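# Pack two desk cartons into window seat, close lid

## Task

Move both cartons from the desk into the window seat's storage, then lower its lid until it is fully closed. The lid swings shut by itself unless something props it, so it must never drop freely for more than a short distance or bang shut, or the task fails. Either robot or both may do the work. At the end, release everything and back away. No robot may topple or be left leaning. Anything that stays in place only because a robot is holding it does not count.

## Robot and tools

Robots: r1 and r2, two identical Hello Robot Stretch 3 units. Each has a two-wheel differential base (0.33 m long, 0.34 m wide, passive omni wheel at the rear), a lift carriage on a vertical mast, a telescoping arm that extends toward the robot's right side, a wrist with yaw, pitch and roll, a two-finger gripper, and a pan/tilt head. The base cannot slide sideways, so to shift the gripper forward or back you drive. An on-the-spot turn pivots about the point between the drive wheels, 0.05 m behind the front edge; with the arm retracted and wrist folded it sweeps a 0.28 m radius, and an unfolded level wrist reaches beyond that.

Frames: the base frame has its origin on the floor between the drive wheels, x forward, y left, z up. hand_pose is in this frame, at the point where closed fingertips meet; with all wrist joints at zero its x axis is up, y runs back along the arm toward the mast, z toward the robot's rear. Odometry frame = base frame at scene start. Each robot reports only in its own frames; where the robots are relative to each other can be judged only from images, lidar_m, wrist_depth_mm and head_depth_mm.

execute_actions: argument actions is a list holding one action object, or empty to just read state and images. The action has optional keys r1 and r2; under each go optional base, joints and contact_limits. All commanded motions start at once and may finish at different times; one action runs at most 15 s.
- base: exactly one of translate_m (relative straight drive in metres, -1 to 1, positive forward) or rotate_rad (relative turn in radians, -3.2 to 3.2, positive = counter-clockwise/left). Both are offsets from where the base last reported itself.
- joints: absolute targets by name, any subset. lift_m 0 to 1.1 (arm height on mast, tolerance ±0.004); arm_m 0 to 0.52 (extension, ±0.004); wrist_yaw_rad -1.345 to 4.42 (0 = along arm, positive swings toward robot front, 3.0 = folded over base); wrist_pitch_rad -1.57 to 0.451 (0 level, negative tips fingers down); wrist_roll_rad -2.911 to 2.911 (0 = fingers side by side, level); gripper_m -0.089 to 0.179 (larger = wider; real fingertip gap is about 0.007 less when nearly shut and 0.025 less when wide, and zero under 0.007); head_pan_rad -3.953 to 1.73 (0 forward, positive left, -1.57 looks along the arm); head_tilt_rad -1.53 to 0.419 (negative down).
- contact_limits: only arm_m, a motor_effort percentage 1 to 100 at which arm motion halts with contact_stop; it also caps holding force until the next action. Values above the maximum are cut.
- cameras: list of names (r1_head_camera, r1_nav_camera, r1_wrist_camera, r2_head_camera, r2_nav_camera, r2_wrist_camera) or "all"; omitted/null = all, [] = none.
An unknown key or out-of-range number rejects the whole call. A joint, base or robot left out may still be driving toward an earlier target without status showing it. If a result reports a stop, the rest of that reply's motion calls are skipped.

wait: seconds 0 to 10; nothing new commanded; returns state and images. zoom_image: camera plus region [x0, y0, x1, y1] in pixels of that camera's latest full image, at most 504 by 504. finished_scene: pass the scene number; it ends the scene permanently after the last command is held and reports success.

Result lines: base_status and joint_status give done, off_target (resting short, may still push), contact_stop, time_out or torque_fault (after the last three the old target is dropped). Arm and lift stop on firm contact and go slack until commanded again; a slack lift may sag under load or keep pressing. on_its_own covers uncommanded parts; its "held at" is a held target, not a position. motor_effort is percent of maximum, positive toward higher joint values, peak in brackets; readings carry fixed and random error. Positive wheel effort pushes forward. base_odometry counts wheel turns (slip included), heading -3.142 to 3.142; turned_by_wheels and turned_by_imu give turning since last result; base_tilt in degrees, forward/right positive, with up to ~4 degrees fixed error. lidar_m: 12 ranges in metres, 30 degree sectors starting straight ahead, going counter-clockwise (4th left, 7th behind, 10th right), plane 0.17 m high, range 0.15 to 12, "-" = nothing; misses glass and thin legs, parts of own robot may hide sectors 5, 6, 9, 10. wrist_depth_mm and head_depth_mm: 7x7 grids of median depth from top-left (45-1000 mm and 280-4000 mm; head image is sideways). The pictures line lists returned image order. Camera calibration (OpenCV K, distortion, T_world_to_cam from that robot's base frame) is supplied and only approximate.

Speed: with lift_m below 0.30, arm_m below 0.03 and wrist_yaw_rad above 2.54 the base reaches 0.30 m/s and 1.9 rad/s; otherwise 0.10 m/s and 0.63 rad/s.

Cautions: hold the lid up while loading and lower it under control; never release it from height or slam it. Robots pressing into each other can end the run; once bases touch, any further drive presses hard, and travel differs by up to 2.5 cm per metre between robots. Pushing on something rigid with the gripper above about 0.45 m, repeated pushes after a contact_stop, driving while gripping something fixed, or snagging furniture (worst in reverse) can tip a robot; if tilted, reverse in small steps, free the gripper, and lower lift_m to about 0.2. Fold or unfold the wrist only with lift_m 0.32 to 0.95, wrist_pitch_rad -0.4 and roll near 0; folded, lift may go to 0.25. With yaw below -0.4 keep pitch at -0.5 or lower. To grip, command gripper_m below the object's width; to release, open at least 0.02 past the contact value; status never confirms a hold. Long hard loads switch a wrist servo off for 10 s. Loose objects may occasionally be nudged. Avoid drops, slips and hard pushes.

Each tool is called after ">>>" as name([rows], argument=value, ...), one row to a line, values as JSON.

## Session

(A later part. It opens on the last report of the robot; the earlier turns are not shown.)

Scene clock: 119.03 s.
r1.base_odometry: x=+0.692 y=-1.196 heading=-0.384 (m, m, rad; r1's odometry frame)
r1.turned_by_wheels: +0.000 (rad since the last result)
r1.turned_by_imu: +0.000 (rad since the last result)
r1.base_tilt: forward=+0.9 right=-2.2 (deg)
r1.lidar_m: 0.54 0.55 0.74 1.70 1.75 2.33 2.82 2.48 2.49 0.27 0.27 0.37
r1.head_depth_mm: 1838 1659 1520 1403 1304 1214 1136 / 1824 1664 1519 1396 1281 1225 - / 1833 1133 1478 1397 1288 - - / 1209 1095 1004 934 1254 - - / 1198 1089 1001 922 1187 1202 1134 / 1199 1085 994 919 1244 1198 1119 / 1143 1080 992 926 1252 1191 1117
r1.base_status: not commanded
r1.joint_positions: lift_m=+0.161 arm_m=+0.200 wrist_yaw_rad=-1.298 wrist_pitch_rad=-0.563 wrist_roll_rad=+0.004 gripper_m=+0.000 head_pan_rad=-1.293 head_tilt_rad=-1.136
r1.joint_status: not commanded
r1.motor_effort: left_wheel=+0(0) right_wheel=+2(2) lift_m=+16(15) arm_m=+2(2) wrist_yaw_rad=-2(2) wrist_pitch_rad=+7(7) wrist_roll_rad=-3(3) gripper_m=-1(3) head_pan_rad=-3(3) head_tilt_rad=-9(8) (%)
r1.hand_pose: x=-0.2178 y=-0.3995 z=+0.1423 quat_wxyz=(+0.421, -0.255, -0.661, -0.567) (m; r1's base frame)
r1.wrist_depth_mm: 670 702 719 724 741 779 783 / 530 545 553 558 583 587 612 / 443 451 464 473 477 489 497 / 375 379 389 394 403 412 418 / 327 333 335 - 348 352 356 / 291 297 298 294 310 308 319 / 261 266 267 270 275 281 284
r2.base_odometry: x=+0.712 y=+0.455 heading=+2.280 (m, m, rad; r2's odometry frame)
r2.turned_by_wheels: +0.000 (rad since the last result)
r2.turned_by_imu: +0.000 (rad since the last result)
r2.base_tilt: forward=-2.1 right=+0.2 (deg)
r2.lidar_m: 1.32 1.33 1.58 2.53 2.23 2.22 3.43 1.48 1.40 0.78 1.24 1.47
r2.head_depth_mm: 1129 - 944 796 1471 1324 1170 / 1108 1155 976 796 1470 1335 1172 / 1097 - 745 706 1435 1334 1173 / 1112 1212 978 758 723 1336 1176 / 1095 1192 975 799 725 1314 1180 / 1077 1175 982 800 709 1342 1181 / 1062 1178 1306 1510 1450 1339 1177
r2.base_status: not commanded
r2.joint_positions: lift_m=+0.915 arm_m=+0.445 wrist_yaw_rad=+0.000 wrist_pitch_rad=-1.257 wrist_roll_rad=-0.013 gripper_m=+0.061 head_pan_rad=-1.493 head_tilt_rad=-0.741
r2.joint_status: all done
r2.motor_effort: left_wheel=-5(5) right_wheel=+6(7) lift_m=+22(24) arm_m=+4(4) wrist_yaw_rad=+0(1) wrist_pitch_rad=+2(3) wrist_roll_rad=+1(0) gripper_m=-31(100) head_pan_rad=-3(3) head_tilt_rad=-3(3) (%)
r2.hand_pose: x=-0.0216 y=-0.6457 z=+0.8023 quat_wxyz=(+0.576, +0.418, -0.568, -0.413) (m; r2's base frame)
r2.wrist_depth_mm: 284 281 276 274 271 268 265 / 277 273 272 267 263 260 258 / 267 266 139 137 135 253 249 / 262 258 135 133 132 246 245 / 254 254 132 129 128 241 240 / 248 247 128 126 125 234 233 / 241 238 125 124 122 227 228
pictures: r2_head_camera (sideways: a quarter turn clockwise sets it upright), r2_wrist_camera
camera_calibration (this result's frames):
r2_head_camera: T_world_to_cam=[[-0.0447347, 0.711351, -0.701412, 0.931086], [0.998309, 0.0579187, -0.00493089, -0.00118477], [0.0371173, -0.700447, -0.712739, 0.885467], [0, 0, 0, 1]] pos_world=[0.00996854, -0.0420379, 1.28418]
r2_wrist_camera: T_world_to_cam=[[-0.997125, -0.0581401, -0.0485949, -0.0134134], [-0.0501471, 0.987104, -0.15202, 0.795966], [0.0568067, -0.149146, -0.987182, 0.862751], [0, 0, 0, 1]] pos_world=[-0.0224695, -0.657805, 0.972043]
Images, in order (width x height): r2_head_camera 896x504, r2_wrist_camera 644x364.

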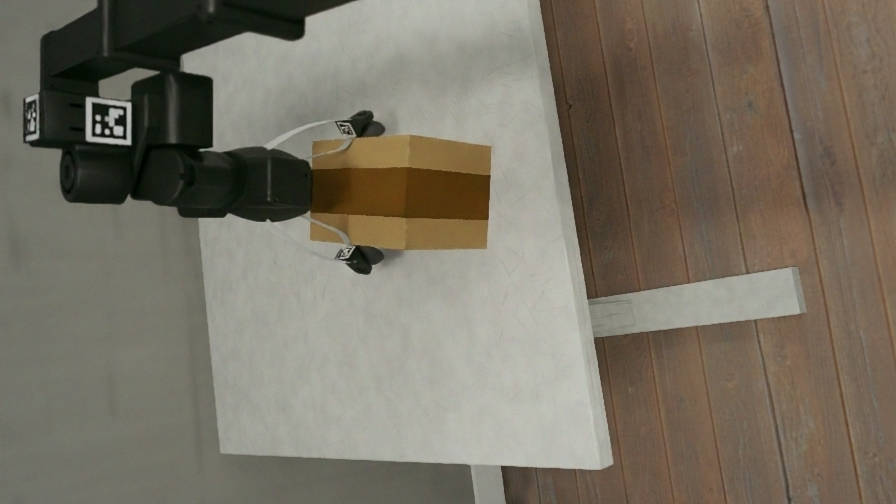

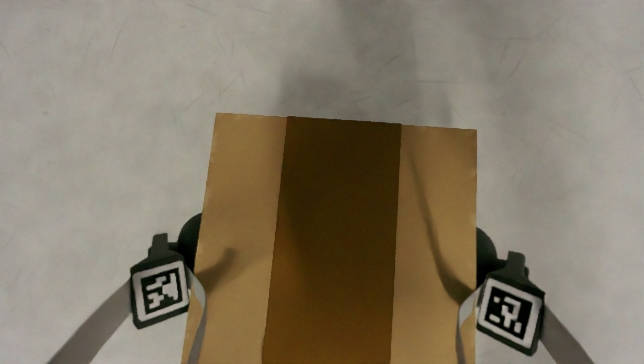

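>>> execute_actions([
  {"r1":{"joints":{"lift_m":0.21,"arm_m":0.24,"wrist_yaw_rad":-1.345}},"r2":{"joints":{"gripper_m":0.15}}},
], cameras=[])

>>> execute_actions([
  {"r1":{"base":{"translate_m":0.025}},"r2":{"joints":{"arm_m":0.422}}},
], cameras=[])

>>> execute_actions([
  {"r2":{"joints":{"gripper_m":0.075}}},
], cameras=[])

>>> execute_actions([
  {"r2":{"joints":{"lift_m":0.95}}},
], cameras=["r1_head_camera","r2_head_camera"])

>>> zoom_image(camera="r1_head_camera", region=[400,100,640,280])

Scene clock: 136.70 s.
r1.base_odometry: x=+0.692 y=-1.196 heading=-0.384 (m, m, rad; r1's odometry frame)
r1.turned_by_wheels: +0.000 (rad since the last result)
r1.turned_by_imu: +0.001 (rad since the last result)
r1.base_tilt: forward=+0.9 right=-2.1 (deg)
r1.lidar_m: 0.54 0.55 0.74 1.70 1.75 2.34 2.82 2.48 2.50 0.27 0.27 0.37
r1.head_depth_mm: 1842 1667 1518 1406 1303 1209 1138 / 1824 1666 1509 1412 1289 1222 - / 1826 1131 1487 1412 1294 - - / 1213 1095 1004 933 1259 - - / 1202 1090 1000 923 1187 1200 1134 / 1196 1084 998 919 1245 1196 1122 / 1140 1082 991 923 1251 1196 1119
r1.base_status: not commanded
r1.joint_positions: lift_m=+0.209 arm_m=+0.240 wrist_yaw_rad=-1.339 wrist_pitch_rad=-0.563 wrist_roll_rad=+0.004 gripper_m=+0.000 head_pan_rad=-1.293 head_tilt_rad=-1.136
r1.joint_status: all done
joint sent to its limit — the command would take r1.wrist_yaw_rad past its lower limit, so that joint was sent only as far as its limit.
r1.motor_effort: left_wheel=+0(0) right_wheel=+2(2) lift_m=+56(64) arm_m=+2(2) wrist_yaw_rad=-1(2) wrist_pitch_rad=+7(8) wrist_roll_rad=-3(3) gripper_m=-3(2) head_pan_rad=-2(3) head_tilt_rad=-7(8) (%)
r1.hand_pose: x=-0.2198 y=-0.4314 z=+0.1908 quat_wxyz=(+0.409, -0.268, -0.655, -0.575) (m; r1's base frame)
r1.wrist_depth_mm: 798 822 870 842 873 924 953 / 641 639 659 668 691 723 739 / 525 526 535 542 574 574 580 / 442 449 459 469 466 481 496 / 390 396 407 - 411 417 419 / 344 351 349 348 360 370 370 / 310 309 315 319 323 326 333
r2.base_odometry: x=+0.712 y=+0.455 heading=+2.280 (m, m, rad; r2's odometry frame)
r2.turned_by_wheels: +0.000 (rad since the last result)
r2.turned_by_imu: -0.001 (rad since the last result)
r2.base_tilt: forward=-2.1 right=+0.1 (deg)
r2.lidar_m: 1.33 1.33 1.58 2.53 2.24 2.41 3.42 1.48 1.40 0.78 1.24 1.47
r2.head_depth_mm: 1124 - 942 795 1468 1329 1172 / 1111 1153 972 796 1471 1330 1176 / 1102 - 745 707 1445 1334 1174 / 1113 1210 980 760 723 1336 1176 / 1093 1194 978 800 726 1304 1177 / 1079 1173 979 802 710 1333 1181 / 1058 1177 1303 1513 1469 1341 1181
r2.base_status: not commanded
r2.joint_positions: lift_m=+0.915 arm_m=+0.445 wrist_yaw_rad=+0.000 wrist_pitch_rad=-1.256 wrist_roll_rad=-0.013 gripper_m=+0.150 head_pan_rad=-1.493 head_tilt_rad=-0.741
r2.joint_status: all done
r2.motor_effort: left_wheel=-3(5) right_wheel=+4(7) lift_m=+21(22) arm_m=+4(4) wrist_yaw_rad=+0(1) wrist_pitch_rad=+2(2) wrist_roll_rad=+1(1) gripper_m=+0(84) head_pan_rad=-3(2) head_tilt_rad=-3(3) (%)
r2.hand_pose: x=-0.0216 y=-0.6458 z=+0.8024 quat_wxyz=(+0.576, +0.418, -0.568, -0.413) (m; r2's base frame)
r2.wrist_depth_mm: 284 281 277 274 271 264 264 / 276 272 270 267 262 261 258 / 268 265 138 136 135 253 251 / 261 258 134 132 132 246 244 / 253 253 131 129 128 242 239 / 249 - 128 126 125 180 234 / 242 239 124 123 122 229 228
pictures: none
No camera images: the call's "cameras" was empty. Leave "cameras" out to get every camera's image.

Scene clock: 138.17 s.
r1.base_odometry: x=+0.715 y=-1.206 heading=-0.384 (m, m, rad; r1's odometry frame)
r1.turned_by_wheels: +0.000 (rad since the last result)
r1.turned_by_imu: +0.000 (rad since the last result)
r1.base_tilt: forward=+0.8 right=-2.2 (deg)
r1.lidar_m: 0.51 0.53 0.70 1.70 1.75 2.34 2.84 2.49 3.20 0.27 0.27 0.36
r1.head_depth_mm: 1829 1665 1525 1404 1302 1210 1140 / 1824 1659 1521 1418 1288 1224 - / 1819 1113 1043 1414 1298 - - / 1209 1097 1003 926 1251 - - / 1198 1093 1000 921 1182 1202 1132 / 1195 1088 994 917 1244 1194 1120 / 1082 1071 992 917 1249 1190 1116
r1.base_status: done
r1.joint_positions: lift_m=+0.209 arm_m=+0.240 wrist_yaw_rad=-1.339 wrist_pitch_rad=-0.563 wrist_roll_rad=+0.004 gripper_m=+0.000 head_pan_rad=-1.293 head_tilt_rad=-1.136
r1.joint_status: not commanded
r1.motor_effort: left_wheel=+0(1) right_wheel=+2(7) lift_m=+56(56) arm_m=+2(2) wrist_yaw_rad=-1(2) wrist_pitch_rad=+8(8) wrist_roll_rad=-3(3) gripper_m=-2(2) head_pan_rad=-3(3) head_tilt_rad=-8(8) (%)
r1.hand_pose: x=-0.2198 y=-0.4314 z=+0.1908 quat_wxyz=(+0.409, -0.268, -0.655, -0.575) (m; r1's base frame)
r1.wrist_depth_mm: 795 825 833 840 883 890 942 / 634 626 669 671 678 697 734 / 510 530 545 549 557 586 576 / 436 447 457 472 471 480 494 / 388 394 401 - 410 417 428 / 343 347 351 347 363 369 371 / 311 312 317 318 323 329 327
r2.base_odometry: x=+0.712 y=+0.455 heading=+2.280 (m, m, rad; r2's odometry frame)
r2.turned_by_wheels: +0.000 (rad since the last result)
r2.turned_by_imu: +0.000 (rad since the last result)
r2.base_tilt: forward=-2.1 right=+0.1 (deg)
r2.lidar_m: 1.33 1.33 1.58 2.52 2.23 2.42 3.41 1.48 1.40 0.78 1.24 1.47
r2.head_depth_mm: 1136 - 943 794 1475 1330 1167 / 1110 1155 973 787 1470 1334 1169 / 1107 - 723 708 1439 1328 1177 / 1110 1208 990 755 725 1329 1177 / 1093 1194 978 799 725 1308 1178 / 1076 1172 983 801 709 1341 1181 / 1058 1177 1302 1513 1481 1337 1181
r2.base_status: not commanded
r2.joint_positions: lift_m=+0.915 arm_m=+0.422 wrist_yaw_rad=+0.000 wrist_pitch_rad=-1.256 wrist_roll_rad=-0.013 gripper_m=+0.150 head_pan_rad=-1.493 head_tilt_rad=-0.741
r2.joint_status: all done
r2.motor_effort: left_wheel=-3(4) right_wheel=+5(3) lift_m=+21(21) arm_m=-3(3) wrist_yaw_rad=-1(1) wrist_pitch_rad=+2(2) wrist_roll_rad=+1(0) gripper_m=+1(0) head_pan_rad=-2(3) head_tilt_rad=-3(3) (%)
r2.hand_pose: x=-0.0216 y=-0.6237 z=+0.8024 quat_wxyz=(+0.576, +0.418, -0.568, -0.413) (m; r2's base frame)
r2.wrist_depth_mm: 284 278 276 275 270 267 263 / 276 273 266 140 138 260 259 / 270 266 138 136 134 253 250 / 261 259 135 132 131 246 244 / 254 254 131 129 128 241 238 / 247 - 128 126 125 179 233 / 243 240 125 123 122 227 229
pictures: none
No camera images: the call's "cameras" was empty. Leave "cameras" out to get every camera's image.

Scene clock: 139.40 s.
r1.base_odometry: x=+0.715 y=-1.206 heading=-0.384 (m, m, rad; r1's odometry frame)
r1.turned_by_wheels: +0.000 (rad since the last result)
r1.turned_by_imu: +0.000 (rad since the last result)
r1.base_tilt: forward=+0.8 right=-2.2 (deg)
r1.lidar_m: 0.51 0.53 0.70 1.70 1.75 2.33 2.84 2.50 3.19 0.27 0.27 0.36
r1.head_depth_mm: 1824 1663 1518 1405 1304 1211 1137 / 1828 1657 1516 1412 1284 1224 - / 1821 1109 1042 1405 1291 - - / 1209 1098 1005 929 1250 - - / 1197 1092 1001 920 1183 1198 1129 / 1193 1089 996 917 1239 1200 1121 / 1088 1072 993 919 1245 1196 1117
r1.base_status: not commanded
r1.joint_positions: lift_m=+0.209 arm_m=+0.240 wrist_yaw_rad=-1.339 wrist_pitch_rad=-0.563 wrist_roll_rad=+0.004 gripper_m=+0.000 head_pan_rad=-1.293 head_tilt_rad=-1.136
r1.joint_status: not commanded
r1.motor_effort: left_wheel=+0(0) right_wheel=+2(2) lift_m=+56(56) arm_m=+3(2) wrist_yaw_rad=-1(2) wrist_pitch_rad=+7(7) wrist_roll_rad=-3(2) gripper_m=-3(2) head_pan_rad=-2(2) head_tilt_rad=-7(7) (%)
r1.hand_pose: x=-0.2198 y=-0.4314 z=+0.1908 quat_wxyz=(+0.409, -0.268, -0.655, -0.575) (m; r1's base frame)
r1.wrist_depth_mm: 811 786 839 866 921 907 937 / 627 628 650 673 692 708 729 / 513 532 550 548 567 578 593 / 442 451 463 470 473 470 490 / 388 393 397 - 414 417 427 / 342 350 344 345 365 369 369 / 306 314 314 319 324 327 328
r2.base_odometry: x=+0.712 y=+0.455 heading=+2.280 (m, m, rad; r2's odometry frame)
r2.turned_by_wheels: +0.000 (rad since the last result)
r2.turned_by_imu: +0.000 (rad since the last result)
r2.base_tilt: forward=-2.2 right=+0.1 (deg)
r2.lidar_m: 1.33 1.33 1.58 2.52 2.24 2.42 3.44 1.48 1.40 0.78 1.24 1.47
r2.head_depth_mm: 1135 - 943 795 1476 1332 1172 / 1115 1158 974 788 1466 1327 1181 / 1110 - 723 707 1445 1337 1176 / 1114 1206 978 754 722 1338 1178 / 1096 1199 979 800 724 1313 1175 / 1078 1175 981 799 709 1339 1185 / 1061 1173 1312 1512 1476 1333 1179
r2.base_status: not commanded
r2.joint_positions: lift_m=+0.915 arm_m=+0.422 wrist_yaw_rad=+0.000 wrist_pitch_rad=-1.256 wrist_roll_rad=-0.013 gripper_m=+0.076 head_pan_rad=-1.493 head_tilt_rad=-0.741
r2.joint_status: all done
r2.motor_effort: left_wheel=-3(4) right_wheel=+4(4) lift_m=+21(22) arm_m=-3(3) wrist_yaw_rad=+0(1) wrist_pitch_rad=+2(2) wrist_roll_rad=+1(1) gripper_m=-24(96) head_pan_rad=-3(2) head_tilt_rad=-3(3) (%)
r2.hand_pose: x=-0.0216 y=-0.6237 z=+0.8024 quat_wxyz=(+0.576, +0.418, -0.568, -0.413) (m; r2's base frame)
r2.wrist_depth_mm: 284 280 276 274 271 266 263 / 275 274 268 140 138 259 259 / 270 265 139 137 135 254 252 / 263 259 135 133 132 246 245 / 255 251 131 130 129 241 238 / 248 247 128 126 125 234 232 / 244 239 125 123 122 228 228
pictures: none
No camera images: the call's "cameras" was empty. Leave "cameras" out to get every camera's image.

Scene clock: 140.53 s.
r1.base_odometry: x=+0.715 y=-1.206 heading=-0.384 (m, m, rad; r1's odometry frame)
r1.turned_by_wheels: +0.000 (rad since the last result)
r1.turned_by_imu: +0.000 (rad since the last result)
r1.base_tilt: forward=+0.9 right=-2.0 (deg)
r1.lidar_m: 0.51 0.53 0.70 1.70 1.75 2.33 2.84 2.50 3.19 0.27 0.27 0.37
r1.head_depth_mm: 1841 1663 1527 1405 1301 1214 1137 / 1831 1657 1514 1414 1292 1227 - / 1826 1114 1046 1413 1293 - - / 1205 1094 1003 927 1254 - - / 1201 1088 999 921 1185 1204 1134 / 1194 1086 995 920 1243 1197 1118 / 1085 1067 995 918 1250 1194 1120
r1.base_status: not commanded
r1.joint_positions: lift_m=+0.209 arm_m=+0.240 wrist_yaw_rad=-1.339 wrist_pitch_rad=-0.563 wrist_roll_rad=+0.004 gripper_m=+0.000 head_pan_rad=-1.293 head_tilt_rad=-1.136
r1.joint_status: not commanded
r1.motor_effort: left_wheel=+0(0) right_wheel=+2(2) lift_m=+56(56) arm_m=+2(2) wrist_yaw_rad=-2(2) wrist_pitch_rad=+7(7) wrist_roll_rad=-2(3) gripper_m=-2(2) head_pan_rad=-2(3) head_tilt_rad=-8(7) (%)
r1.hand_pose: x=-0.2198 y=-0.4314 z=+0.1908 quat_wxyz=(+0.409, -0.268, -0.655, -0.575) (m; r1's base frame)
r1.wrist_depth_mm: 785 807 795 841 914 936 955 / 619 643 652 677 681 722 725 / 522 518 545 546 565 570 581 / 445 445 450 465 469 486 492 / 386 394 400 - 413 415 424 / 344 349 354 351 364 361 369 / 307 308 318 320 328 325 328
r2.base_odometry: x=+0.712 y=+0.455 heading=+2.280 (m, m, rad; r2's odometry frame)
r2.turned_by_wheels: +0.000 (rad since the last result)
r2.turned_by_imu: +0.000 (rad since the last result)
r2.base_tilt: forward=-2.1 right=+0.1 (deg)
r2.lidar_m: 1.33 1.33 1.58 2.52 2.23 2.42 3.43 1.47 1.40 0.78 1.24 1.47
r2.head_depth_mm: - 1198 970 794 1468 1335 1170 / - 1177 972 778 1464 1328 1173 / 1085 - 694 702 1446 1332 1176 / 1122 1208 978 759 725 1334 1179 / 1091 1199 977 798 723 1306 1180 / 1076 1169 978 802 707 1342 1178 / 1059 1174 1306 1509 1486 1342 1183
r2.base_status: not commanded
r2.joint_positions: lift_m=+0.949 arm_m=+0.422 wrist_yaw_rad=+0.000 wrist_pitch_rad=-1.269 wrist_roll_rad=-0.013 gripper_m=+0.082 head_pan_rad=-1.493 head_tilt_rad=-0.741
r2.joint_status: all done
r2.on_its_own: gripper_m is held at +0.081, not at your +0.075, by its stall guard, which is still easing
r2.motor_effort: left_wheel=-3(4) right_wheel=+3(5) lift_m=+27(30) arm_m=-3(3) wrist_yaw_rad=-1(0) wrist_pitch_rad=+6(7) wrist_roll_rad=+1(0) gripper_m=-21(24) head_pan_rad=-2(2) head_tilt_rad=-2(3) (%)
r2.hand_pose: x=-0.0216 y=-0.6206 z=+0.8363 quat_wxyz=(+0.573, +0.422, -0.565, -0.417) (m; r2's base frame)
r2.wrist_depth_mm: 316 314 313 308 302 299 294 / 311 306 303 141 140 293 291 / 303 300 140 137 136 283 282 / 294 290 136 134 133 277 276 / 286 287 132 130 129 270 269 / 282 281 129 127 126 265 263 / 276 270 126 124 123 259 259
pictures: r1_head_camera (sideways: a quarter turn clockwise sets it upright), r2_head_camera (sideways: a quarter turn clockwise sets it upright)
camera_calibration (this result's frames):
r1_head_camera: T_world_to_cam=[[-0.216205, 0.897618, -0.384106, 0.519088], [0.974608, 0.221891, -0.0300479, 0.0364897], [0.0582581, -0.38085, -0.9228, 1.1554], [0, 0, 0, 1]] pos_world=[0.00935506, -0.0340079, 1.26668]
r2_head_camera: T_world_to_cam=[[-0.0447348, 0.711351, -0.701412, 0.931086], [0.998309, 0.0579188, -0.0049309, -0.00118477], [0.0371174, -0.700447, -0.712739, 0.885467], [0, 0, 0, 1]] pos_world=[0.00996855, -0.0420379, 1.28418]
Images, in order (width x height): r1_head_camera 896x504, r2_head_camera 896x504.

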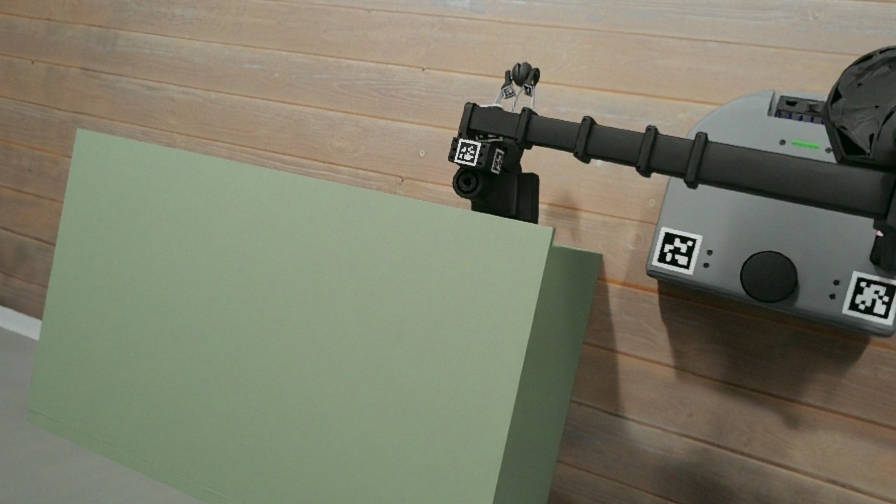

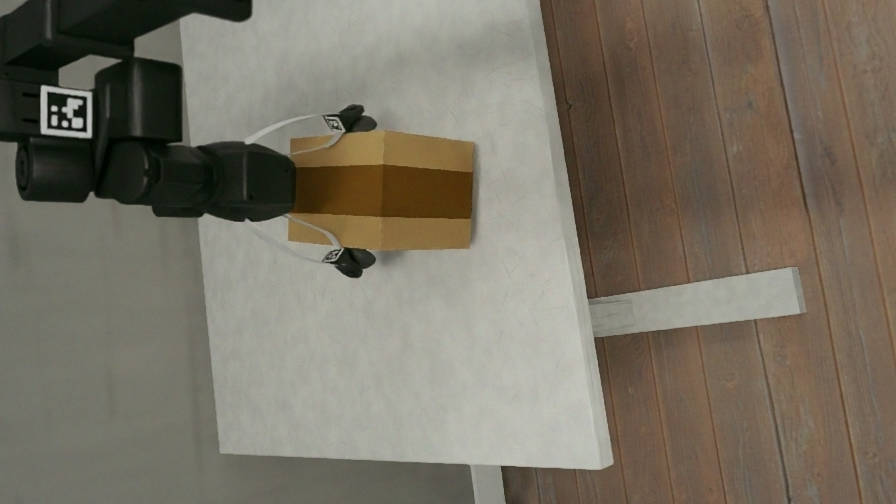

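Region (400, 100, 640, 280) of r1_head_camera's 896x504 image, scaled by 2.100, with more detail than that image has; it fills the top 378 rows of this view, and the rest is white.

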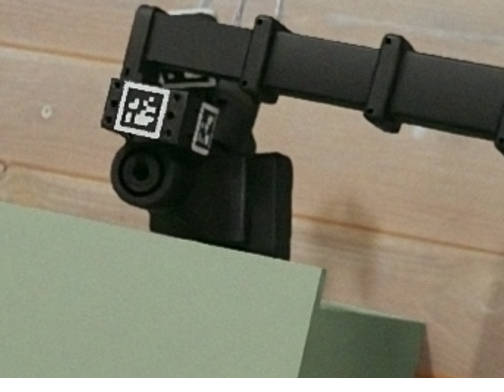

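>>> execute_actions([
  {"r1":{"base":{"translate_m":0.012}},"r2":{"base":{"rotate_rad":2.16},"joints":{"arm_m":0.1}}},
], cameras=[])

>>> execute_actions([
  {"r1":{"joints":{"lift_m":0.29}},"r2":{"base":{"translate_m":1.0},"joints":{"lift_m":0.7,"head_pan_rad":0.25,"head_tilt_rad":-0.55}}},
], cameras=["r1_head_camera","r2_head_camera"])

Scene clock: 154.90 s.
r1.base_odometry: x=+0.726 y=-1.210 heading=-0.385 (m, m, rad; r1's odometry frame)
r1.turned_by_wheels: -0.001 (rad since the last result)
r1.turned_by_imu: -0.001 (rad since the last result)
r1.base_tilt: forward=+0.8 right=-2.1 (deg)
r1.lidar_m: 0.50 0.52 0.68 1.70 1.75 2.33 2.85 2.63 3.21 0.27 0.27 0.36
r1.head_depth_mm: 1825 1663 1521 1413 1304 1211 1141 / 1829 1663 1527 1416 1290 1223 - / 1816 1099 1030 1397 1290 - - / 1202 1096 1005 925 1189 - - / 1204 1089 999 922 1178 1201 1127 / 1188 1089 997 920 1241 1196 1124 / 1067 1071 993 919 1250 1192 1121
r1.base_status: done
r1.joint_positions: lift_m=+0.209 arm_m=+0.240 wrist_yaw_rad=-1.332 wrist_pitch_rad=-0.564 wrist_roll_rad=+0.004 gripper_m=+0.000 head_pan_rad=-1.293 head_tilt_rad=-1.136
r1.joint_status: not commanded
r1.on_its_own: right_wheel is at rest, and its effort (+30) is outside its rest range (-18 to +18)
r1.motor_effort: left_wheel=-7(10) right_wheel=+30(30) lift_m=+56(56) arm_m=+1(3) wrist_yaw_rad=-8(8) wrist_pitch_rad=+7(8) wrist_roll_rad=-3(3) gripper_m=-3(2) head_pan_rad=-3(1) head_tilt_rad=-7(8) (%)
r1.hand_pose: x=-0.2194 y=-0.4329 z=+0.1908 quat_wxyz=(+0.411, -0.266, -0.656, -0.574) (m; r1's base frame)
r1.wrist_depth_mm: 782 820 817 856 881 912 983 / 628 642 657 667 682 724 728 / 514 521 528 556 552 568 575 / 447 455 455 471 473 470 483 / 391 391 399 - 407 416 412 / 344 345 352 347 363 369 369 / 307 312 315 315 324 325 332
r2.base_odometry: x=+0.712 y=+0.455 heading=-1.844 (m, m, rad; r2's odometry frame)
r2.turned_by_wheels: +2.160 (rad since the last result)
r2.turned_by_imu: +2.188 (rad since the last result)
r2.base_tilt: forward=-2.1 right=+0.1 (deg)
r2.lidar_m: 2.13 2.63 3.42 1.45 1.36 0.78 1.25 1.46 1.33 1.34 1.65 2.53
r2.head_depth_mm: 1148 1259 - - 1508 1332 1174 / 1200 1350 - - - 434 1157 / 1243 1404 1603 - - 435 1137 / 1303 1471 1705 1821 519 445 1134 / 1349 1542 1810 1830 1542 1337 1180 / 1416 1625 1931 1834 1544 1343 1175 / 1478 1722 2021 1842 1549 1340 1178
r2.base_status: done
r2.joint_positions: lift_m=+0.949 arm_m=+0.100 wrist_yaw_rad=+0.000 wrist_pitch_rad=-1.269 wrist_roll_rad=-0.013 gripper_m=+0.085 head_pan_rad=-1.493 head_tilt_rad=-0.741
r2.joint_status: all done
r2.on_its_own: gripper_m is held at +0.084, not at your +0.075, by its stall guard, which is not easing now
r2.motor_effort: left_wheel=-3(11) right_wheel=+3(13) lift_m=+27(27) arm_m=-3(2) wrist_yaw_rad=-1(0) wrist_pitch_rad=+6(6) wrist_roll_rad=+1(1) gripper_m=-20(21) head_pan_rad=-3(2) head_tilt_rad=-3(3) (%)
r2.hand_pose: x=-0.0216 y=-0.2986 z=+0.8363 quat_wxyz=(+0.573, +0.422, -0.565, -0.417) (m; r2's base frame)
r2.wrist_depth_mm: - - - - - - - / - - - 142 140 - - / - - 140 138 136 - - / - - 136 133 133 - 991 / - - 132 131 129 969 958 / - 995 129 127 126 948 927 / 964 981 126 124 123 911 921
pictures: none
No camera images: the call's "cameras" was empty. Leave "cameras" out to get every camera's image.

Scene clock: 165.97 s.
r1.base_odometry: x=+0.726 y=-1.210 heading=-0.384 (m, m, rad; r1's odometry frame)
r1.turned_by_wheels: +0.001 (rad since the last result)
r1.turned_by_imu: +0.003 (rad since the last result)
r1.base_tilt: forward=+1.0 right=-2.1 (deg)
r1.lidar_m: 0.50 0.52 0.69 1.70 1.75 2.33 2.85 3.29 1.72 0.27 0.27 0.36
r1.head_depth_mm: 1833 1654 1529 1409 1299 1212 1146 / 1812 1660 1514 1435 1290 1226 - / 1146 1039 971 897 1289 - - / 1162 1046 953 874 1197 - - / 1173 1059 959 882 1184 1195 1135 / 1188 1067 971 886 1243 1199 1121 / 1060 1064 981 907 1250 1195 1118
r1.base_status: not commanded
r1.joint_positions: lift_m=+0.289 arm_m=+0.240 wrist_yaw_rad=-1.337 wrist_pitch_rad=-0.564 wrist_roll_rad=+0.004 gripper_m=+0.000 head_pan_rad=-1.293 head_tilt_rad=-1.137
r1.joint_status: all done
r1.motor_effort: left_wheel=-1(7) right_wheel=+5(30) lift_m=+77(87) arm_m=+0(1) wrist_yaw_rad=-4(12) wrist_pitch_rad=+8(8) wrist_roll_rad=-3(2) gripper_m=-2(2) head_pan_rad=-3(2) head_tilt_rad=-6(7) (%)
r1.hand_pose: x=-0.2195 y=-0.4320 z=+0.2699 quat_wxyz=(+0.410, -0.267, -0.656, -0.575) (m; r1's base frame)
r1.wrist_depth_mm: 972 - - - - - - / 793 797 806 831 876 895 931 / 643 655 671 700 703 695 727 / 553 563 570 589 583 609 613 / 478 490 492 - 511 521 516 / 429 432 436 435 447 454 464 / 383 389 394 400 406 406 411
r2.base_odometry: x=+0.443 y=-0.508 heading=-1.844 (m, m, rad; r2's odometry frame)
r2.turned_by_wheels: +0.000 (rad since the last result)
r2.turned_by_imu: +0.001 (rad since the last result)
r2.base_tilt: forward=-2.1 right=+0.1 (deg)
r2.lidar_m: 1.14 1.37 3.06 3.09 1.92 2.16 1.74 1.85 1.68 1.70 1.75 1.60
r2.head_depth_mm: 1396 1506 1670 1552 1652 1487 1266 / 1472 1594 1771 1467 1513 1489 1266 / 1553 1703 1883 1522 1647 1494 1269 / 1647 1803 1977 1627 1729 1488 1269 / 1763 1953 2136 1704 1816 1507 1278 / 1869 2109 2385 1945 1819 1500 1283 / 2022 2276 2548 1955 1793 1501 1278
r2.base_status: done
r2.joint_positions: lift_m=+0.700 arm_m=+0.100 wrist_yaw_rad=+0.000 wrist_pitch_rad=-1.269 wrist_roll_rad=-0.013 gripper_m=+0.085 head_pan_rad=+0.243 head_tilt_rad=-0.556
r2.joint_status: all done
r2.on_its_own: gripper_m is held at +0.084, not at your +0.075, by its stall guard, which is not easing now
r2.motor_effort: left_wheel=-4(5) right_wheel=+4(9) lift_m=+17(24) arm_m=-3(3) wrist_yaw_rad=+0(0) wrist_pitch_rad=+6(6) wrist_roll_rad=+1(1) gripper_m=-20(20) head_pan_rad=+3(45) head_tilt_rad=+3(13) (%)
r2.hand_pose: x=-0.0216 y=-0.2986 z=+0.5870 quat_wxyz=(+0.573, +0.422, -0.565, -0.417) (m; r2's base frame)
r2.wrist_depth_mm: 844 847 826 830 812 810 792 / 830 814 819 141 140 787 763 / 810 802 140 138 136 754 750 / 785 766 137 134 132 742 740 / 768 755 133 130 130 727 716 / 754 751 129 127 126 711 702 / 740 715 126 124 123 696 680
pictures: r1_head_camera (sideways: a quarter turn clockwise sets it upright), r2_head_camera (sideways: a quarter turn clockwise sets it upright)
camera_calibration (this result's frames):
r1_head_camera: T_world_to_cam=[[-0.216228, 0.89803, -0.383128, 0.517814], [0.974621, 0.221826, -0.0301047, 0.0365634], [0.0579527, -0.379914, -0.923205, 1.15592], [0, 0, 0, 1]] pos_world=[0.00934149, -0.0339723, 1.26664]
r2_head_camera: T_world_to_cam=[[-0.557607, -0.127377, -0.820274, 1.08914], [-0.220927, 0.97529, -0.00126691, 0.00148324], [0.800166, 0.180514, -0.571969, 0.6977], [0, 0, 0, 1]] pos_world=[0.0493652, 0.0113405, 1.29246]
Images, in order (width x height): r1_head_camera 896x504, r2_head_camera 896x504.

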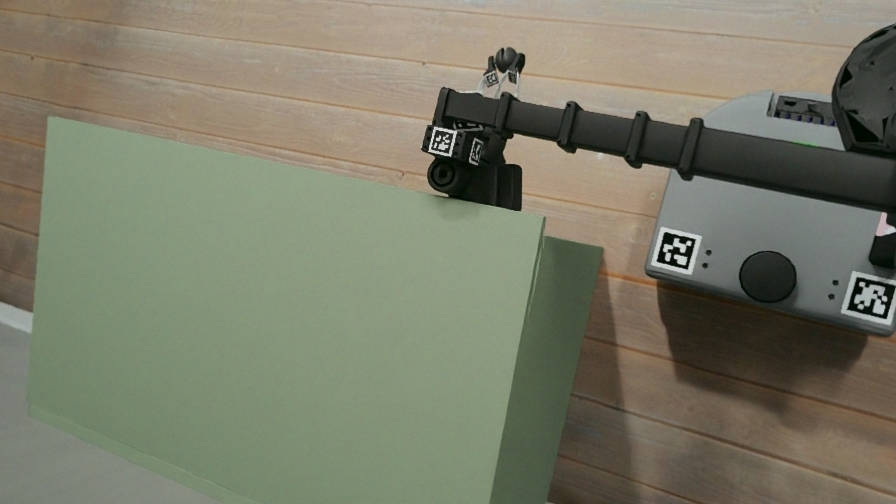

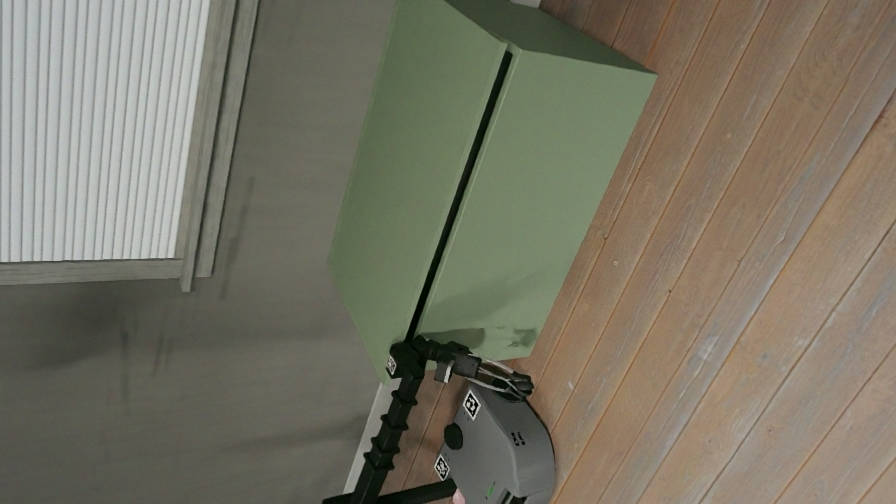

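>>> execute_actions([
  {"r1":{"base":{"translate_m":0.009},"joints":{"lift_m":0.34}},"r2":{"base":{"translate_m":0.2}}},
], cameras=[])

>>> execute_actions([
  {"r1":{"base":{"translate_m":0.014},"joints":{"lift_m":0.39}},"r2":{"base":{"translate_m":0.2},"joints":{"head_pan_rad":0.5,"head_tilt_rad":-0.65}}},
], cameras=["r1_head_camera","r2_head_camera"])

Scene clock: 175.00 s.
r1.base_odometry: x=+0.735 y=-1.213 heading=-0.386 (m, m, rad; r1's odometry frame)
r1.turned_by_wheels: -0.002 (rad since the last result)
r1.turned_by_imu: -0.006 (rad since the last result)
r1.base_tilt: forward=+0.9 right=-2.2 (deg)
r1.lidar_m: 0.49 0.51 0.67 1.67 1.75 2.32 2.87 3.28 1.56 0.26 0.27 0.36
r1.head_depth_mm: 1828 1666 1527 1407 1296 1211 1150 / 1793 1654 1520 1436 1286 1219 - / 1128 1022 953 880 1298 - - / 1150 1032 941 863 1110 - - / 1164 1048 953 871 1184 1202 1138 / 1181 1066 967 881 1246 1191 1124 / 1056 1058 976 903 1254 1192 1117
r1.base_status: translate_m off_target (by the wheels' count: +0.0089 of +0.0090)
r1.joint_positions: lift_m=+0.303 arm_m=+0.240 wrist_yaw_rad=-1.333 wrist_pitch_rad=-0.530 wrist_roll_rad=+0.004 gripper_m=+0.000 head_pan_rad=-1.293 head_tilt_rad=-1.137
r1.joint_status: lift_m contact_stop (moved +0.014 of +0.051)
r1.on_its_own: lift_m is slack since a contact_stop, until your next command for it (your +0.340 is given up); right_wheel is at rest, and its effort (+55) is outside its rest range (-18 to +18)
r1.motor_effort: left_wheel=-13(16) right_wheel=+55(62) lift_m=+36(87) arm_m=-1(0) wrist_yaw_rad=-7(7) wrist_pitch_rad=-11(18) wrist_roll_rad=-2(2) gripper_m=-1(3) head_pan_rad=-2(2) head_tilt_rad=-9(8) (%)
r1.hand_pose: x=-0.2245 y=-0.4339 z=+0.2910 quat_wxyz=(+0.421, -0.277, -0.651, -0.567) (m; r1's base frame)
r1.wrist_depth_mm: 875 - - - - - - / 893 908 908 955 991 979 1000 / 699 704 741 750 781 779 785 / 597 614 624 624 640 648 685 / 513 530 528 - 551 553 568 / 458 456 459 461 474 485 496 / 410 409 412 423 425 427 437
r2.base_odometry: x=+0.389 y=-0.701 heading=-1.844 (m, m, rad; r2's odometry frame)
r2.turned_by_wheels: +0.000 (rad since the last result)
r2.turned_by_imu: +0.000 (rad since the last result)
r2.base_tilt: forward=-2.2 right=+0.1 (deg)
r2.lidar_m: 0.95 1.14 2.99 3.01 2.57 2.06 1.94 1.92 1.75 1.77 1.55 1.41
r2.head_depth_mm: 1229 1330 1471 1509 1259 1450 1263 / 1295 1410 1564 1489 1271 1397 1265 / 1365 1489 1665 1473 1383 1455 1272 / 1449 1598 1800 1522 1479 1496 1272 / 1544 1718 1925 1521 1645 1496 1274 / 1656 1855 2112 1506 1727 1503 1272 / 1768 2007 2285 2142 1705 1516 1278
r2.base_status: done
r2.joint_positions: lift_m=+0.700 arm_m=+0.100 wrist_yaw_rad=+0.000 wrist_pitch_rad=-1.269 wrist_roll_rad=-0.013 gripper_m=+0.085 head_pan_rad=+0.243 head_tilt_rad=-0.556
r2.joint_status: not commanded
r2.on_its_own: gripper_m is held at +0.084, not at your +0.075, by its stall guard, which is not easing now
r2.motor_effort: left_wheel=-3(5) right_wheel=+4(9) lift_m=+17(17) arm_m=-3(3) wrist_yaw_rad=-1(0) wrist_pitch_rad=+6(6) wrist_roll_rad=+1(1) gripper_m=-20(20) head_pan_rad=+3(4) head_tilt_rad=+2(2) (%)
r2.hand_pose: x=-0.0216 y=-0.2986 z=+0.5870 quat_wxyz=(+0.573, +0.422, -0.565, -0.417) (m; r2's base frame)
r2.wrist_depth_mm: 848 843 819 821 817 821 803 / 843 824 808 142 140 790 775 / 804 792 141 137 136 778 745 / 795 791 137 134 133 744 740 / 767 760 133 131 129 726 718 / 746 756 129 127 126 710 697 / 741 734 126 124 123 681 691
pictures: none
No camera images: the call's "cameras" was empty. Leave "cameras" out to get every camera's image.

not run: a stop came earlier in this reply.

>>> execute_actions([
  {"r1":{"base":{"translate_m":-0.006},"joints":{"lift_m":0.303}}},
], cameras=[])

>>> execute_actions([
  {"r1":{"joints":{"lift_m":0.335}},"r2":{"base":{"translate_m":0.2},"joints":{"head_pan_rad":0.5,"head_tilt_rad":-0.65}}},
], cameras=["r1_head_camera","r2_head_camera"])

Scene clock: 186.80 s.
r1.base_odometry: x=+0.729 y=-1.211 heading=-0.386 (m, m, rad; r1's odometry frame)
r1.turned_by_wheels: +0.000 (rad since the last result)
r1.turned_by_imu: +0.001 (rad since the last result)
r1.base_tilt: forward=+0.9 right=-2.2 (deg)
r1.lidar_m: 0.50 0.51 0.68 1.69 1.75 2.32 2.84 3.28 1.55 0.27 0.27 0.36
r1.head_depth_mm: 1827 1665 1519 1408 1301 1218 1145 / 1794 1651 1514 1426 1294 1224 - / 1129 1021 960 883 1296 - - / 1147 1034 939 859 1200 - - / 1161 1049 954 873 1184 1197 1136 / 1181 1063 962 882 1243 1200 1121 / 1067 1064 975 899 1254 1190 1120
r1.base_status: done
r1.joint_positions: lift_m=+0.303 arm_m=+0.240 wrist_yaw_rad=-1.340 wrist_pitch_rad=-0.562 wrist_roll_rad=+0.004 gripper_m=+0.000 head_pan_rad=-1.293 head_tilt_rad=-1.137
r1.joint_status: all done
r1.motor_effort: left_wheel=+1(13) right_wheel=+0(47) lift_m=+48(49) arm_m=-1(0) wrist_yaw_rad=+0(6) wrist_pitch_rad=+7(11) wrist_roll_rad=-3(2) gripper_m=-1(2) head_pan_rad=-3(3) head_tilt_rad=-7(7) (%)
r1.hand_pose: x=-0.2200 y=-0.4315 z=+0.2843 quat_wxyz=(+0.409, -0.269, -0.655, -0.575) (m; r1's base frame)
r1.wrist_depth_mm: 896 - - - - - - / 818 801 847 873 868 881 918 / 677 678 702 701 746 740 766 / 581 588 595 622 627 621 637 / 492 501 515 - 532 538 532 / 437 447 445 440 474 479 477 / 394 401 407 414 425 423 426
r2.base_odometry: x=+0.389 y=-0.701 heading=-1.844 (m, m, rad; r2's odometry frame)
r2.turned_by_wheels: +0.000 (rad since the last result)
r2.turned_by_imu: +0.000 (rad since the last result)
r2.base_tilt: forward=-2.2 right=+0.1 (deg)
r2.lidar_m: 0.95 1.14 2.98 3.02 2.57 2.06 1.94 1.92 1.76 1.77 1.55 1.41
r2.head_depth_mm: 1228 1331 1468 1508 1258 1449 1265 / 1300 1416 1563 1496 1272 1412 1271 / 1366 1502 1669 1476 1379 1463 1265 / 1454 1607 1798 1526 1486 1498 1270 / 1543 1718 1929 1512 1653 1505 1277 / 1652 1848 2093 1505 1724 1500 1278 / 1780 2002 2307 2152 1701 1506 1282
r2.base_status: not commanded
r2.joint_positions: lift_m=+0.700 arm_m=+0.100 wrist_yaw_rad=+0.000 wrist_pitch_rad=-1.269 wrist_roll_rad=-0.013 gripper_m=+0.085 head_pan_rad=+0.243 head_tilt_rad=-0.556
r2.joint_status: not commanded
r2.on_its_own: gripper_m is held at +0.084, not at your +0.075, by its stall guard, which is not easing now
r2.motor_effort: left_wheel=-4(4) right_wheel=+3(4) lift_m=+18(17) arm_m=-3(3) wrist_yaw_rad=+0(1) wrist_pitch_rad=+6(7) wrist_roll_rad=+1(1) gripper_m=-19(19) head_pan_rad=+3(3) head_tilt_rad=+2(3) (%)
r2.hand_pose: x=-0.0216 y=-0.2986 z=+0.5870 quat_wxyz=(+0.573, +0.422, -0.565, -0.417) (m; r2's base frame)
r2.wrist_depth_mm: 855 843 814 814 820 806 781 / 835 828 806 141 140 782 769 / 812 807 140 137 136 765 773 / 790 780 136 133 132 745 745 / 764 751 133 130 130 743 723 / 749 751 129 127 126 713 710 / 736 732 126 125 123 708 698
pictures: none
No camera images: the call's "cameras" was empty. Leave "cameras" out to get every camera's image.

Scene clock: 189.87 s.
r1.base_odometry: x=+0.729 y=-1.211 heading=-0.386 (m, m, rad; r1's odometry frame)
r1.turned_by_wheels: +0.000 (rad since the last result)
r1.turned_by_imu: +0.000 (rad since the last result)
r1.base_tilt: forward=+0.8 right=-2.0 (deg)
r1.lidar_m: 0.50 0.51 0.68 1.69 1.75 2.32 2.86 3.28 1.38 0.27 0.27 0.36
r1.head_depth_mm: 1823 1657 1518 1404 1304 1216 1147 / 1802 1653 1519 1437 1304 1227 - / 1091 988 928 853 1294 - - / 1121 1005 910 830 1229 - - / 1152 1023 929 847 1186 1201 1135 / 1179 1050 949 864 1244 1199 1121 / 1069 1067 968 891 1250 1193 1115
r1.base_status: not commanded
r1.joint_positions: lift_m=+0.334 arm_m=+0.240 wrist_yaw_rad=-1.340 wrist_pitch_rad=-0.563 wrist_roll_rad=+0.004 gripper_m=+0.000 head_pan_rad=-1.293 head_tilt_rad=-1.137
r1.joint_status: all done
r1.motor_effort: left_wheel=+1(1) right_wheel=+0(1) lift_m=+78(79) arm_m=-1(1) wrist_yaw_rad=+0(1) wrist_pitch_rad=+7(7) wrist_roll_rad=-3(3) gripper_m=-2(1) head_pan_rad=-2(2) head_tilt_rad=-7(7) (%)
r1.hand_pose: x=-0.2199 y=-0.4315 z=+0.3152 quat_wxyz=(+0.409, -0.269, -0.655, -0.576) (m; r1's base frame)
r1.wrist_depth_mm: 729 - - - - - - / 806 875 911 926 978 977 - / 717 740 759 756 789 801 807 / 617 623 633 656 654 669 685 / 538 547 554 - 565 572 587 / 470 479 486 485 509 512 518 / 423 427 441 442 446 456 461
r2.base_odometry: x=+0.335 y=-0.893 heading=-1.844 (m, m, rad; r2's odometry frame)
r2.turned_by_wheels: +0.000 (rad since the last result)
r2.turned_by_imu: +0.000 (rad since the last result)
r2.base_tilt: forward=-2.2 right=+0.1 (deg)
r2.lidar_m: 0.75 0.91 2.93 2.96 2.78 2.21 2.13 2.00 1.83 1.85 1.35 1.22
r2.head_depth_mm: 1213 1315 1459 1291 1103 1209 1215 / 1313 1444 1585 1265 1245 1342 1220 / 1448 1610 1720 1325 1382 1412 1222 / 1588 1791 1971 1370 1582 1411 1221 / 1782 2006 2304 1653 1618 1421 1223 / 2003 2311 2453 1739 1618 1418 1224 / 2175 2526 1503 2075 1657 1415 1226
r2.base_status: done
r2.joint_positions: lift_m=+0.700 arm_m=+0.100 wrist_yaw_rad=+0.000 wrist_pitch_rad=-1.269 wrist_roll_rad=-0.013 gripper_m=+0.085 head_pan_rad=+0.493 head_tilt_rad=-0.642
r2.joint_status: all done
r2.on_its_own: gripper_m is held at +0.084, not at your +0.075, by its stall guard, which is not easing now
r2.motor_effort: left_wheel=-3(6) right_wheel=+4(9) lift_m=+18(17) arm_m=-3(3) wrist_yaw_rad=+0(0) wrist_pitch_rad=+6(6) wrist_roll_rad=+1(1) gripper_m=-19(19) head_pan_rad=+3(24) head_tilt_rad=-3(8) (%)
r2.hand_pose: x=-0.0216 y=-0.2986 z=+0.5870 quat_wxyz=(+0.573, +0.422, -0.565, -0.417) (m; r2's base frame)
r2.wrist_depth_mm: 847 831 836 805 825 799 801 / 817 818 808 142 141 786 787 / 812 793 140 137 137 768 758 / 796 760 136 134 133 736 732 / 784 754 132 130 129 721 727 / 751 750 129 127 126 695 718 / 731 725 125 124 123 689 696
pictures: r1_head_camera (sideways: a quarter turn clockwise sets it upright), r2_head_camera (sideways: a quarter turn clockwise sets it upright)
camera_calibration (this result's frames):
r1_head_camera: T_world_to_cam=[[-0.216245, 0.898124, -0.3829, 0.517517], [0.974622, 0.221824, -0.0301179, 0.0365806], [0.0578866, -0.379695, -0.923299, 1.15605], [0, 0, 0, 1]] pos_world=[0.00933878, -0.0339639, 1.26663]
r2_head_camera: T_world_to_cam=[[-0.568532, -0.293452, -0.768542, 1.02177], [-0.455483, 0.89024, -0.00297437, 0.00513672], [0.68506, 0.348367, -0.639792, 0.786633], [0, 0, 0, 1]] pos_world=[0.0443595, 0.0212313, 1.28857]
Images, in order (width x height): r1_head_camera 896x504, r2_head_camera 896x504.

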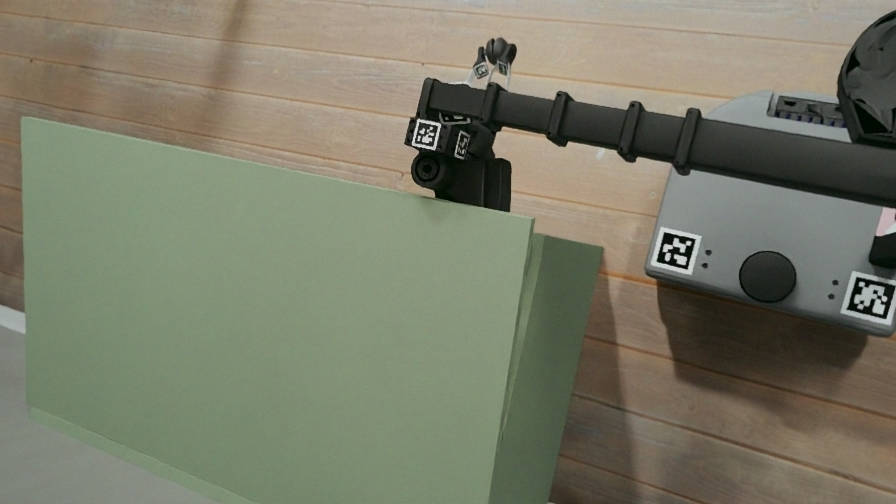

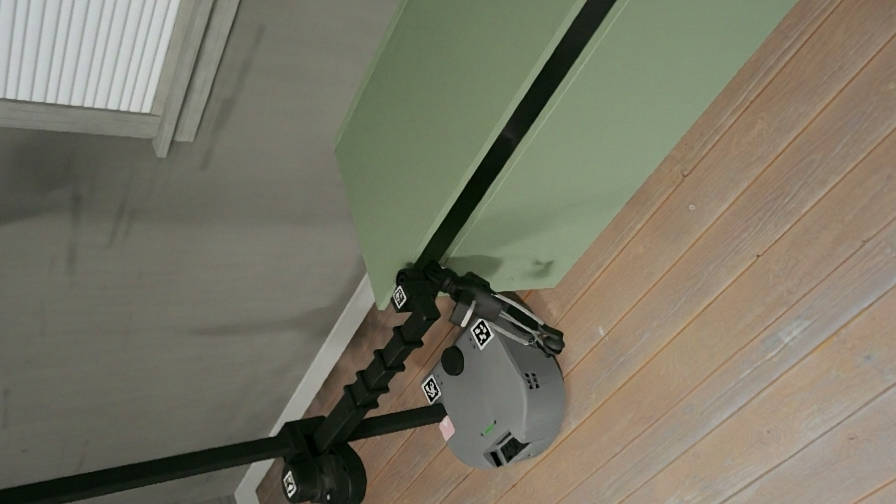

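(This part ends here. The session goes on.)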